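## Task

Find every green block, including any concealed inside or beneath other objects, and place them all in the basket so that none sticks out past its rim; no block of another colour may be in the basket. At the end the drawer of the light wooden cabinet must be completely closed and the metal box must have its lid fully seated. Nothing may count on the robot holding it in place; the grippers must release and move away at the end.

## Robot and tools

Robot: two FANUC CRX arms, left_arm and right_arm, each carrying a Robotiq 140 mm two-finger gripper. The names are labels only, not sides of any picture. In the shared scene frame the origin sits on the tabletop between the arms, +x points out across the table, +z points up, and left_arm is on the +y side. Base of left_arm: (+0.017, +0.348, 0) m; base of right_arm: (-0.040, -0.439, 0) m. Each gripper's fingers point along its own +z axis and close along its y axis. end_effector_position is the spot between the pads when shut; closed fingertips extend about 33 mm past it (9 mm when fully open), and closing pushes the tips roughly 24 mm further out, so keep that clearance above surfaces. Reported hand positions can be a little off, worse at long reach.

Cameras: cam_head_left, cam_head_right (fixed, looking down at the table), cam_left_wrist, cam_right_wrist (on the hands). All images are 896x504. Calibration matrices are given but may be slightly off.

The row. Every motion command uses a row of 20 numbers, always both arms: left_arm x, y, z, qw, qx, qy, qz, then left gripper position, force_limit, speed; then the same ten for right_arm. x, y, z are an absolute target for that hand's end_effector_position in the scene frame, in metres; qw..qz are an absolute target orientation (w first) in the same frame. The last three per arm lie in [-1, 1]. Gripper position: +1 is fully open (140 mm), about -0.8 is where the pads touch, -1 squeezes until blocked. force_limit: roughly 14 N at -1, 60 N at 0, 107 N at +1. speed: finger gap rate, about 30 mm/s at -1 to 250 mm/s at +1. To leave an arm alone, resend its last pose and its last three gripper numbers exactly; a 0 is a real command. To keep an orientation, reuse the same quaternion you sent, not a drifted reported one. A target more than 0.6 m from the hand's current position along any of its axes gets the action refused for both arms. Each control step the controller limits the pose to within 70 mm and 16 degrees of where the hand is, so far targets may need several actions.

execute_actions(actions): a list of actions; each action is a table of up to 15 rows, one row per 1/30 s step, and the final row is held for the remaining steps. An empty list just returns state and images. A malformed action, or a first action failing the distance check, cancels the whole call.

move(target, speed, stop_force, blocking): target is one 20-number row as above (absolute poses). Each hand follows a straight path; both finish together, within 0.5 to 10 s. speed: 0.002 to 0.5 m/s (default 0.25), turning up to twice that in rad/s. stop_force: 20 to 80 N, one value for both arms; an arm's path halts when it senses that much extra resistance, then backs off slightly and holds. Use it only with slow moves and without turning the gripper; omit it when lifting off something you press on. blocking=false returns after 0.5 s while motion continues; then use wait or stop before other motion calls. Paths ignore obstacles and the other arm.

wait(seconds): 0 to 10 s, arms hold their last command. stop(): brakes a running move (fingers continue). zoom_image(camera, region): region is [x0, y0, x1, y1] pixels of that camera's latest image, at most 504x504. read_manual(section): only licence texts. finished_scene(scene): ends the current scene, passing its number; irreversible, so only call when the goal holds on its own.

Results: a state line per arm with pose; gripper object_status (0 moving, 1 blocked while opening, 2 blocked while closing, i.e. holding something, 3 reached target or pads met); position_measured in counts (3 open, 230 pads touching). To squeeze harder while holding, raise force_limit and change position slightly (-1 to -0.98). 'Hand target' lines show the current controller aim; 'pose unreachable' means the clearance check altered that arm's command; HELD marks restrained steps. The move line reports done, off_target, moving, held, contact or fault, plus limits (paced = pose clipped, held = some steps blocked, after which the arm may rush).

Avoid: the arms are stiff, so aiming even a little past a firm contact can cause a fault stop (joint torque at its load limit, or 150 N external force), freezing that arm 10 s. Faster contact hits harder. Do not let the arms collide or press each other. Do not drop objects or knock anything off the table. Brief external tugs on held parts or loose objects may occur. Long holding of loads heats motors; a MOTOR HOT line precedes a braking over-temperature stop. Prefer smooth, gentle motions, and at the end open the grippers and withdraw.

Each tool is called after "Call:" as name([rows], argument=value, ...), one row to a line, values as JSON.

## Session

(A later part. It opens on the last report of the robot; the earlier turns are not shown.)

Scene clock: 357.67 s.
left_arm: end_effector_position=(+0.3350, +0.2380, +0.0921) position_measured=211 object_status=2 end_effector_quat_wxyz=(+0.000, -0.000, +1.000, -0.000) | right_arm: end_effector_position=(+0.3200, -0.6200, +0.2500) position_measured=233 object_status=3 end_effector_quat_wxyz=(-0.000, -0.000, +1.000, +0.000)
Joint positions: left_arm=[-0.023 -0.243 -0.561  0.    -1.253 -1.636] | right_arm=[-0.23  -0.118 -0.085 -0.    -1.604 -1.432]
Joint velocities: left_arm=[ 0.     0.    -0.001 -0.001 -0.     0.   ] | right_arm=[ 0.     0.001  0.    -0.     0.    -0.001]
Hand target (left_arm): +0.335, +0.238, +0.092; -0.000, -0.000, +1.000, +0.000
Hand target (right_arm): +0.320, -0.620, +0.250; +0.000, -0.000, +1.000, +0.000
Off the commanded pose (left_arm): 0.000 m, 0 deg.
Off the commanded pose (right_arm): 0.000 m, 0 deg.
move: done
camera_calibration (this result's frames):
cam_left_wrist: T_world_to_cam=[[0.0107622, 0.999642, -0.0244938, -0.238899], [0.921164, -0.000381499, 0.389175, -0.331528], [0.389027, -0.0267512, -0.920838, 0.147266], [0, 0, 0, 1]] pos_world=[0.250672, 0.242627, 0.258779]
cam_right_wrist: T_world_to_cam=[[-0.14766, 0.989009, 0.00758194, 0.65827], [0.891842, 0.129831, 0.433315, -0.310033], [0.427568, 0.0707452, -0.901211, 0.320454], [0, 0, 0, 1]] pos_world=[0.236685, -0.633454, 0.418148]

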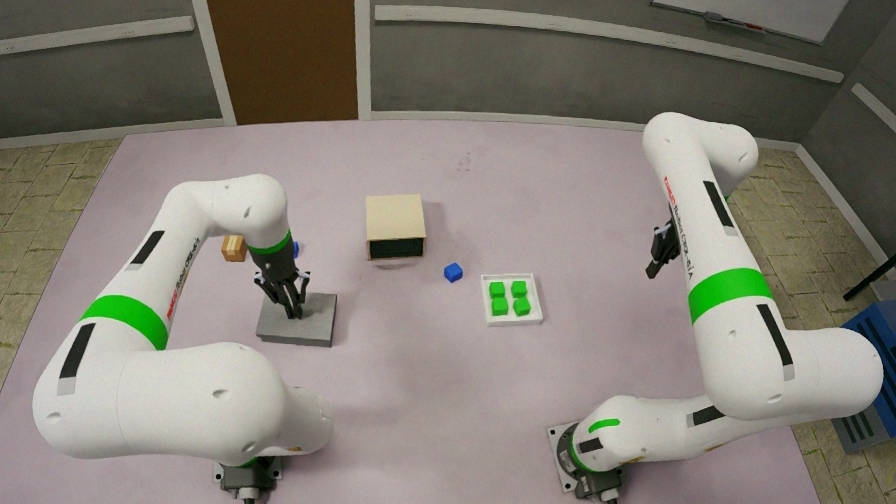

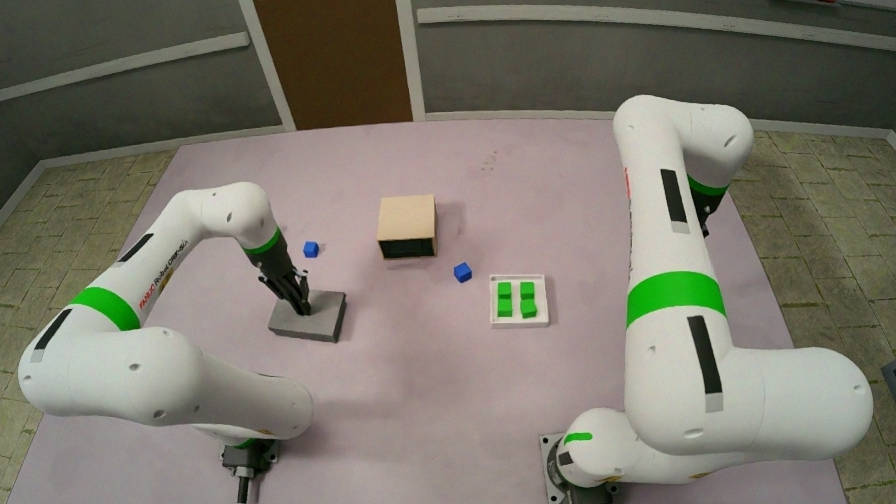

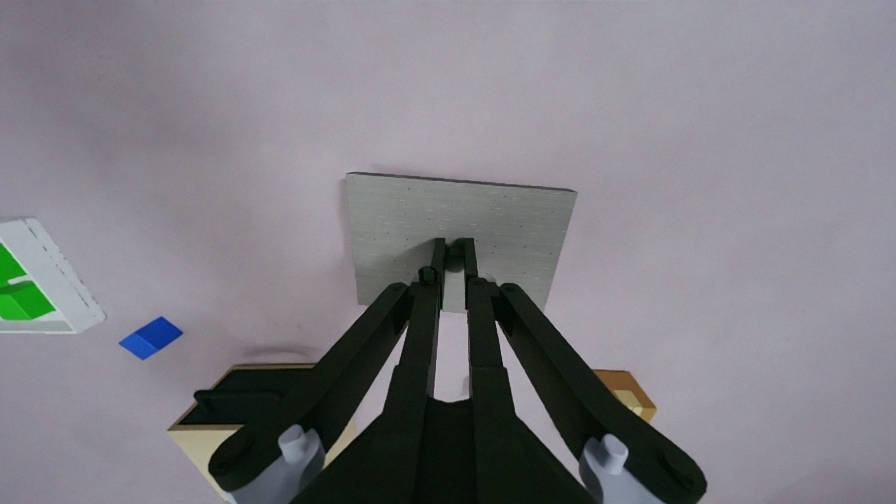

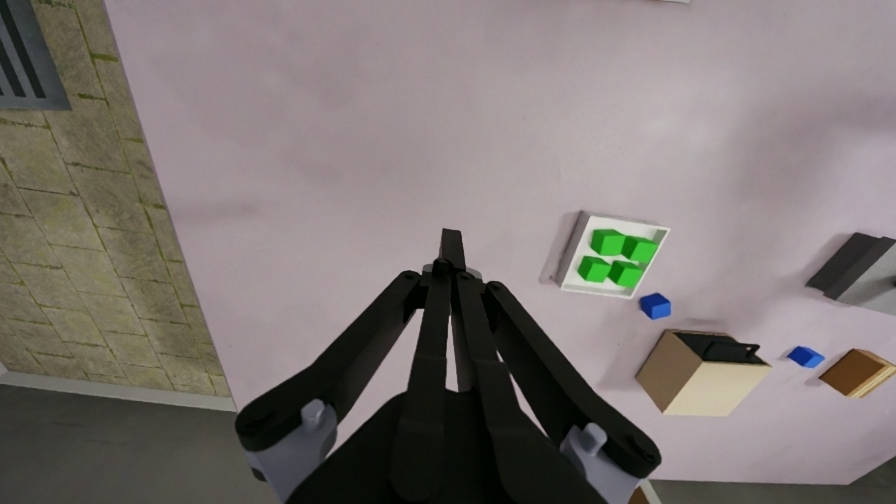

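Call:
execute_actions([
  [[0.335,0.238,0.092,0,0,1,0,-0.2,0.3,0, 0.32,-0.62,0.25,0,0,1,0,-1,0,0]],
])

Call:
move(target=[0.335,0.238,0.17,0,0,1,0,-0.2,0.3,0, 0.32,-0.62,0.25,0,0,1,0,-1,0,0], speed=0.2)

Call:
move(target=[0.33,0.52,0.25,0,0,1,0,-0.2,0.3,0, 0.32,-0.62,0.25,0,0,1,0,-1,0,0], speed=0.3)

Call:
zoom_image(camera="cam_head_right", region=[240, 180, 580, 360])

Scene clock: 369.30 s.
left_arm: end_effector_position=(+0.3350, +0.2381, +0.0919) position_measured=154 object_status=3 end_effector_quat_wxyz=(-0.000, +0.000, +1.000, +0.000) | right_arm: end_effector_position=(+0.3200, -0.6200, +0.2500) position_measured=233 object_status=3 end_effector_quat_wxyz=(-0.000, -0.000, +1.000, +0.000)
Joint positions: left_arm=[-0.023 -0.243 -0.561 -0.    -1.253 -1.636] | right_arm=[-0.23  -0.118 -0.085 -0.    -1.604 -1.432]
Joint velocities: left_arm=[ 0.     0.001 -0.     0.    -0.    -0.001] | right_arm=[ 0. -0.  0.  0.  0. -0.]
Hand target (left_arm): +0.335, +0.238, +0.092; -0.000, -0.000, +1.000, +0.000
Hand target (right_arm): +0.320, -0.620, +0.250; +0.000, -0.000, +1.000, +0.000
Off the commanded pose (left_arm): 0.000 m, 0 deg.
Off the commanded pose (right_arm): 0.000 m, 0 deg.
Step readings (end_effector_position):
0: left_arm (+0.3350, +0.2380, +0.0920) | right_arm (+0.3200, -0.6200, +0.2500)
1: left_arm (+0.3350, +0.2380, +0.0920) | right_arm (+0.3200, -0.6200, +0.2500)
2: left_arm (+0.3349, +0.2380, +0.0919) | right_arm (+0.3200, -0.6200, +0.2500)
4: left_arm (+0.3349, +0.2380, +0.0919) | right_arm (+0.3200, -0.6200, +0.2500)
8: left_arm (+0.3349, +0.2380, +0.0919) | right_arm (+0.3200, -0.6200, +0.2500)
15: end_effector_position above
camera_calibration (this result's frames):
cam_left_wrist: T_world_to_cam=[[0.0110361, 0.999643, -0.0243437, -0.239062], [0.921231, -0.000696964, 0.389016, -0.331372], [0.38886, -0.0267194, -0.920909, 0.147234], [0, 0, 0, 1]] pos_world=[0.250655, 0.24268, 0.258678]
cam_right_wrist: T_world_to_cam=[[-0.14766, 0.989009, 0.00758195, 0.65827], [0.891842, 0.129831, 0.433315, -0.310033], [0.427568, 0.0707453, -0.901211, 0.320454], [0, 0, 0, 1]] pos_world=[0.236685, -0.633454, 0.418148]

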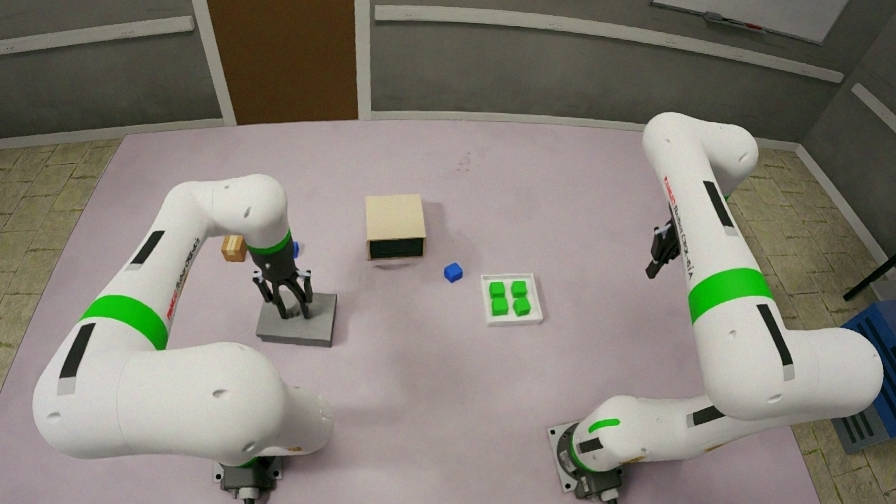

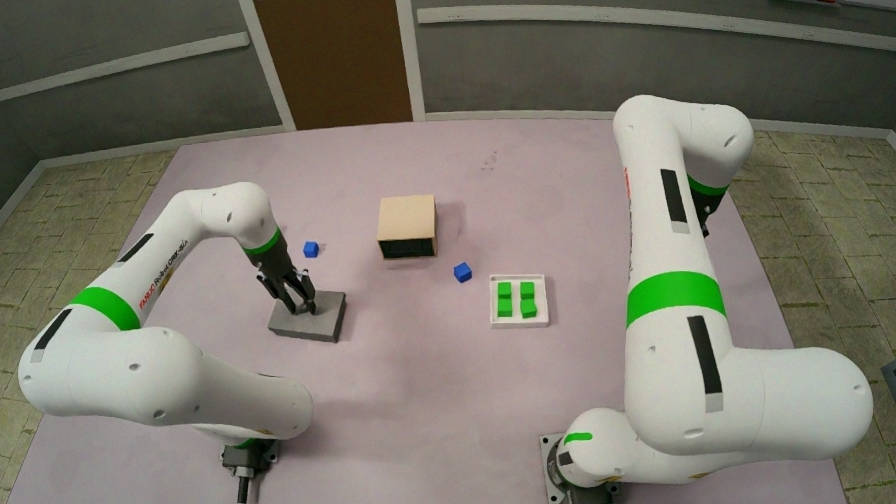

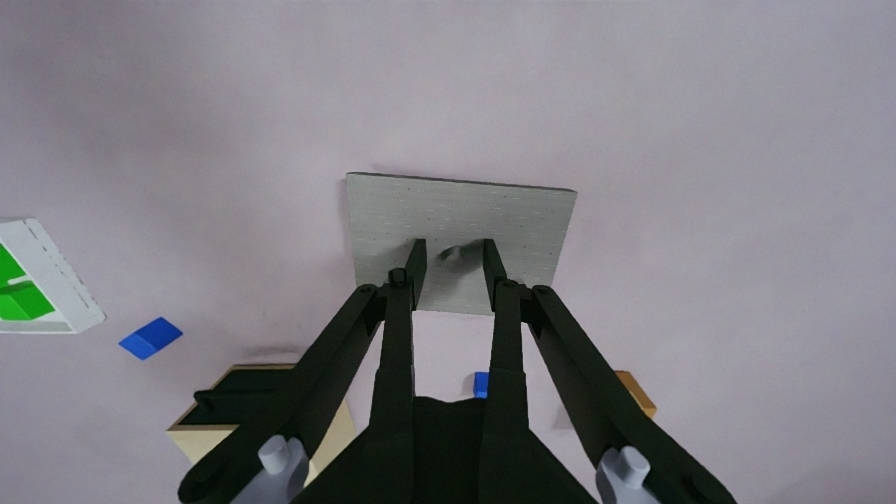

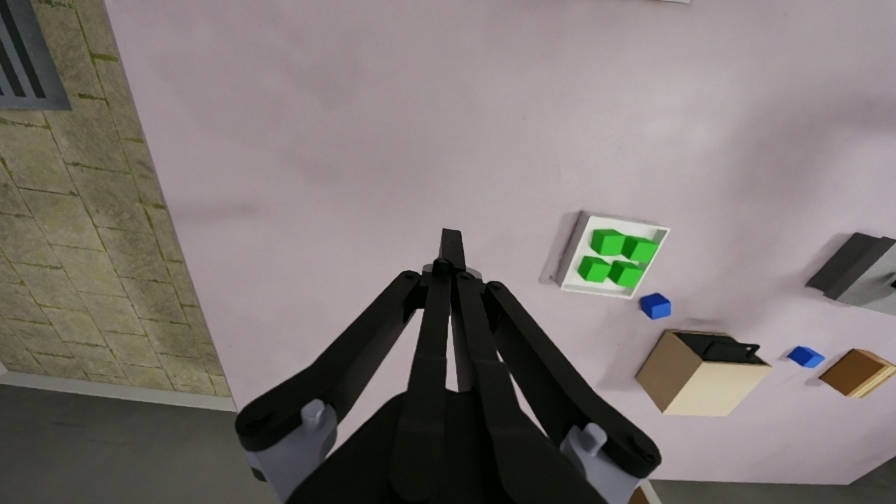

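Scene clock: 370.07 s.
left_arm: end_effector_position=(+0.3349, +0.2378, +0.1700) position_measured=154 object_status=3 end_effector_quat_wxyz=(+0.000, +0.000, +1.000, -0.000) | right_arm: end_effector_position=(+0.3200, -0.6200, +0.2500) position_measured=233 object_status=3 end_effector_quat_wxyz=(-0.000, +0.000, +1.000, +0.000)
Joint positions: left_arm=[-0.023 -0.29  -0.41   0.    -1.451 -1.636] | right_arm=[-0.23  -0.118 -0.085 -0.    -1.604 -1.432]
Joint velocities: left_arm=[ 0.001 -0.    -0.001 -0.004 -0.    -0.001] | right_arm=[-0.     0.001  0.    -0.    -0.    -0.001]
Hand target (left_arm): +0.335, +0.238, +0.170; +0.000, +0.000, +1.000, -0.000
Hand target (right_arm): +0.320, -0.620, +0.250; +0.000, -0.000, +1.000, +0.000
Off the commanded pose (left_arm): 0.000 m, 0 deg.
Off the commanded pose (right_arm): 0.000 m, 0 deg.
move: done
camera_calibration (this result's frames):
cam_left_wrist: T_world_to_cam=[[0.011584, 0.999627, -0.0247131, -0.237024], [0.9212, -0.00105607, 0.389087, -0.361589], [0.388916, -0.0272729, -0.92087, 0.219248], [0, 0, 0, 1]] pos_world=[0.250573, 0.242533, 0.336731]
cam_right_wrist: T_world_to_cam=[[-0.14766, 0.989009, 0.00758193, 0.65827], [0.891842, 0.129831, 0.433315, -0.310034], [0.427568, 0.0707451, -0.901211, 0.320454], [0, 0, 0, 1]] pos_world=[0.236685, -0.633454, 0.418148]

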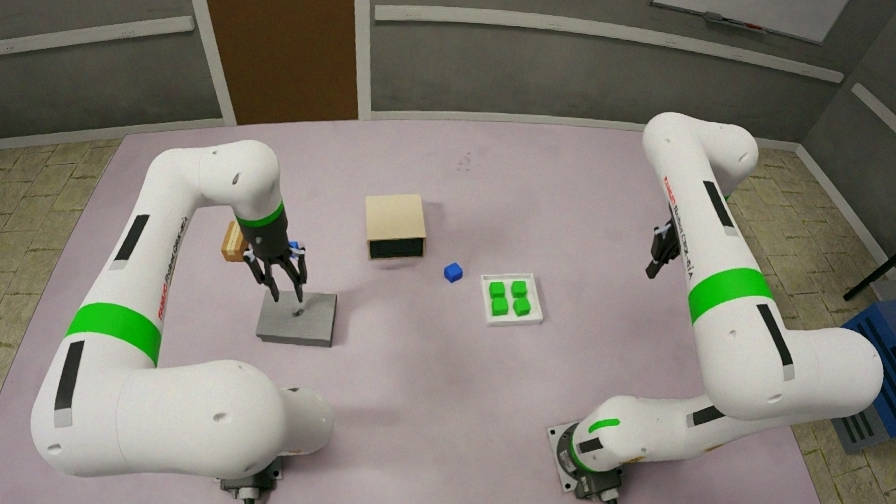

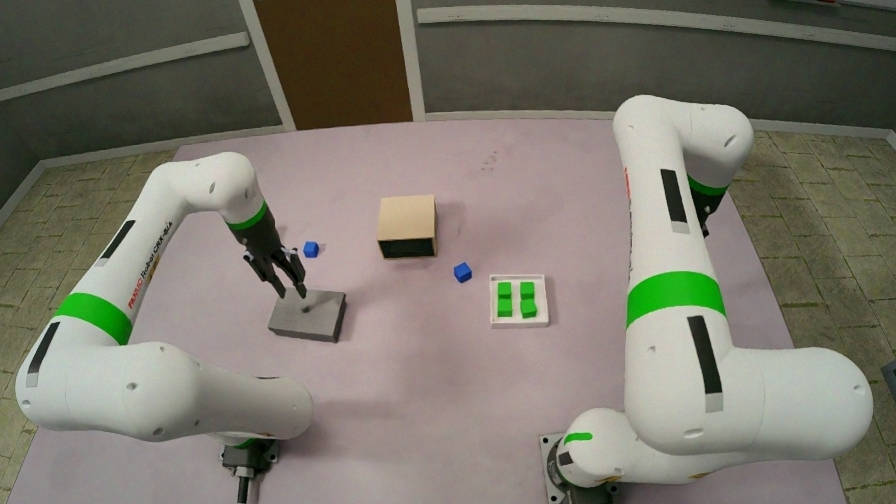

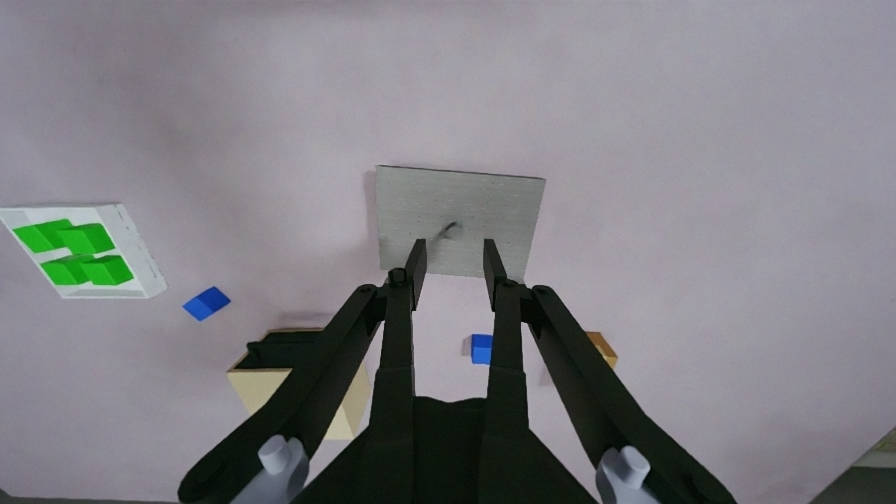

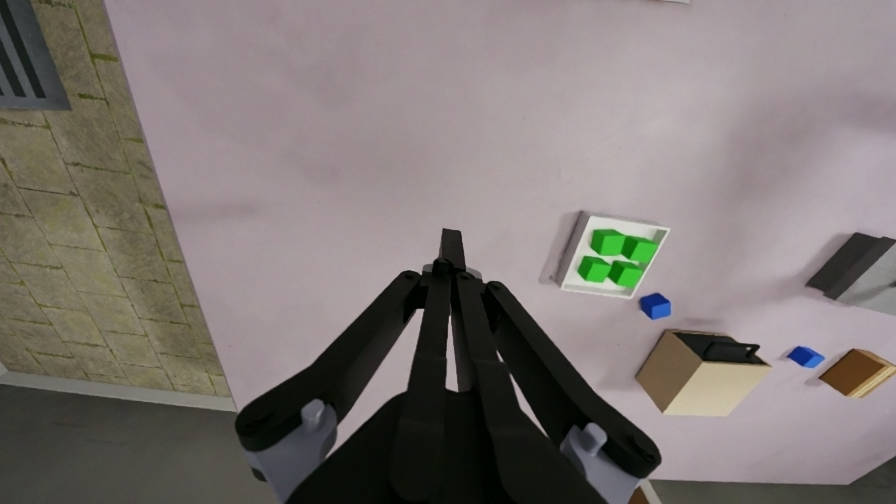

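Scene clock: 371.50 s.
left_arm: end_effector_position=(+0.3302, +0.5193, +0.2500) position_measured=154 object_status=3 end_effector_quat_wxyz=(+0.001, +0.000, +1.000, -0.001) | right_arm: end_effector_position=(+0.3200, -0.6200, +0.2500) position_measured=233 object_status=3 end_effector_quat_wxyz=(-0.000, +0.000, +1.000, +0.000)
Joint positions: left_arm=[ 0.789 -0.24  -0.186  0.002 -1.624 -2.448] | right_arm=[-0.23  -0.118 -0.085 -0.    -1.604 -1.432]
Joint velocities: left_arm=[ 0.001  0.     0.001  0.    -0.003 -0.001] | right_arm=[-0.    -0.001 -0.001 -0.    -0.     0.   ]
Hand target (left_arm): +0.330, +0.519, +0.250; +0.001, +0.000, +1.000, -0.001
Hand target (right_arm): +0.320, -0.620, +0.250; +0.000, +0.000, +1.000, -0.000
Off the commanded pose (left_arm): 0.001 m, 0 deg.
Off the commanded pose (right_arm): 0.000 m, 0 deg.
move: done
camera_calibration (this result's frames):
cam_left_wrist: T_world_to_cam=[[0.0113563, 0.999603, -0.0257761, -0.516076], [0.920462, -0.000379121, 0.390831, -0.388624], [0.390666, -0.0281643, -0.920101, 0.302138], [0, 0, 0, 1]] pos_world=[0.245539, 0.524234, 0.416582]
cam_right_wrist: T_world_to_cam=[[-0.14766, 0.989009, 0.0075819, 0.65827], [0.891842, 0.129831, 0.433315, -0.310034], [0.427568, 0.0707451, -0.901211, 0.320454], [0, 0, 0, 1]] pos_world=[0.236685, -0.633454, 0.418148]

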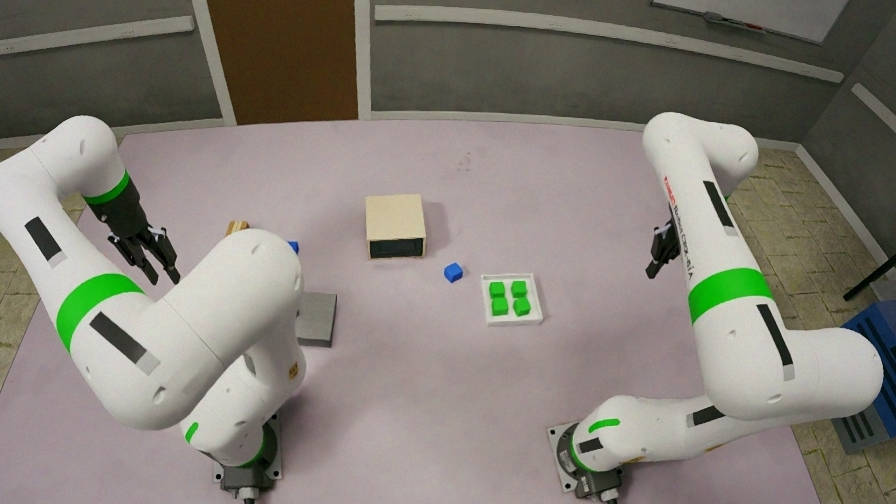

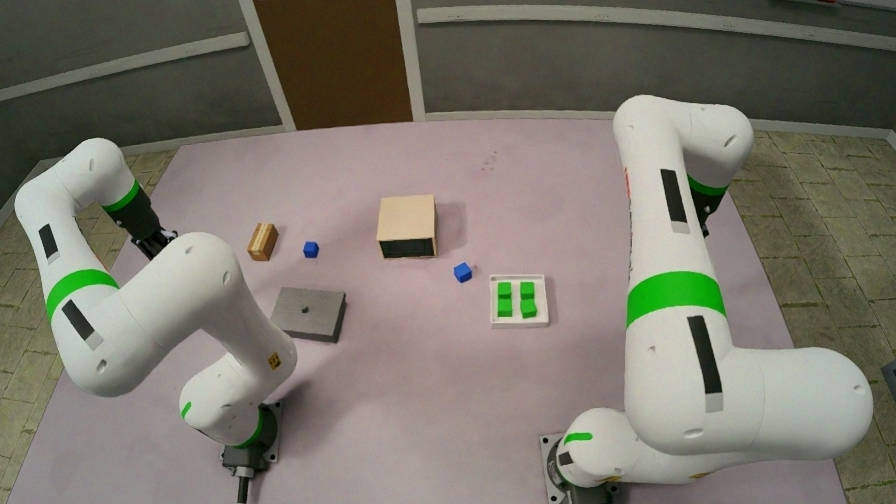

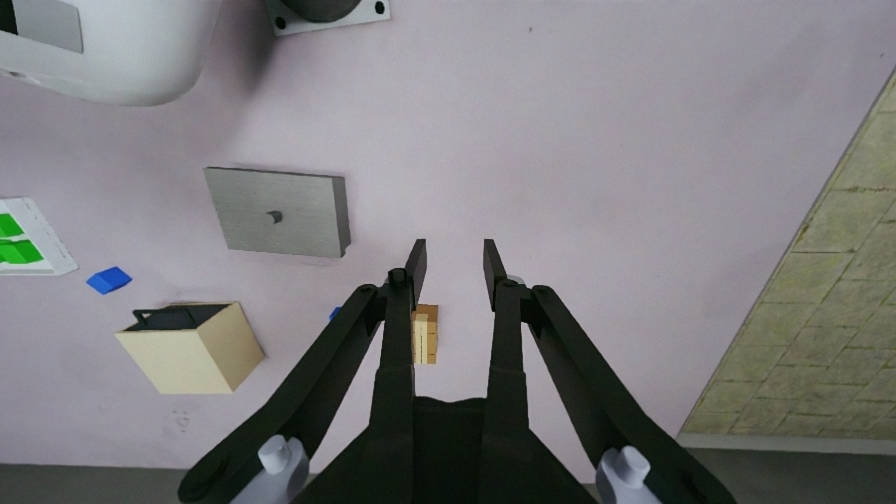

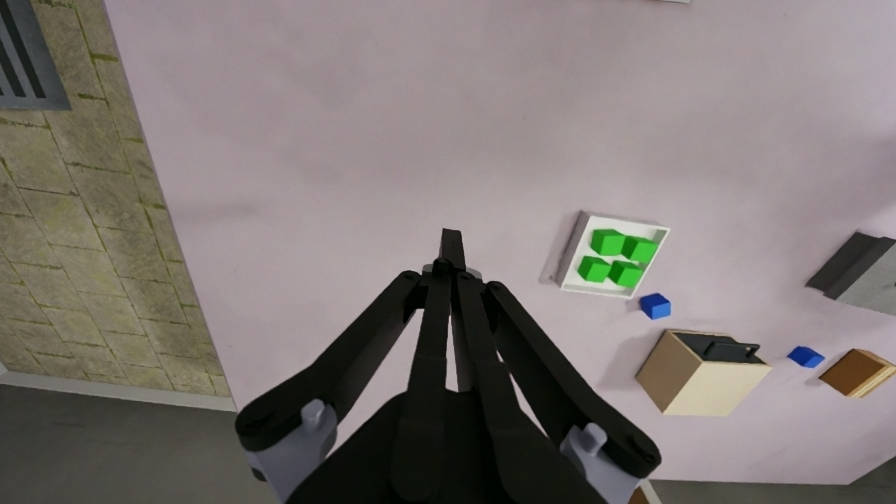

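Region (240, 180, 580, 360) of cam_head_right's 896x504 image, scaled by 1.482, with more detail than that image has; it fills the top 267 rows of this view, and the rest is white.

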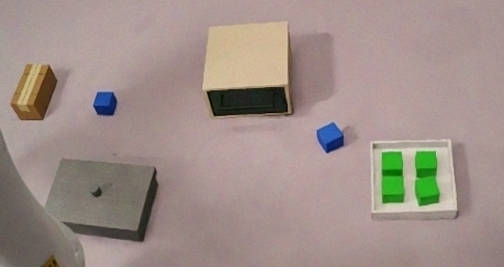

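Call:
finished_scene(scene=2)

The scene is finished: the task was done.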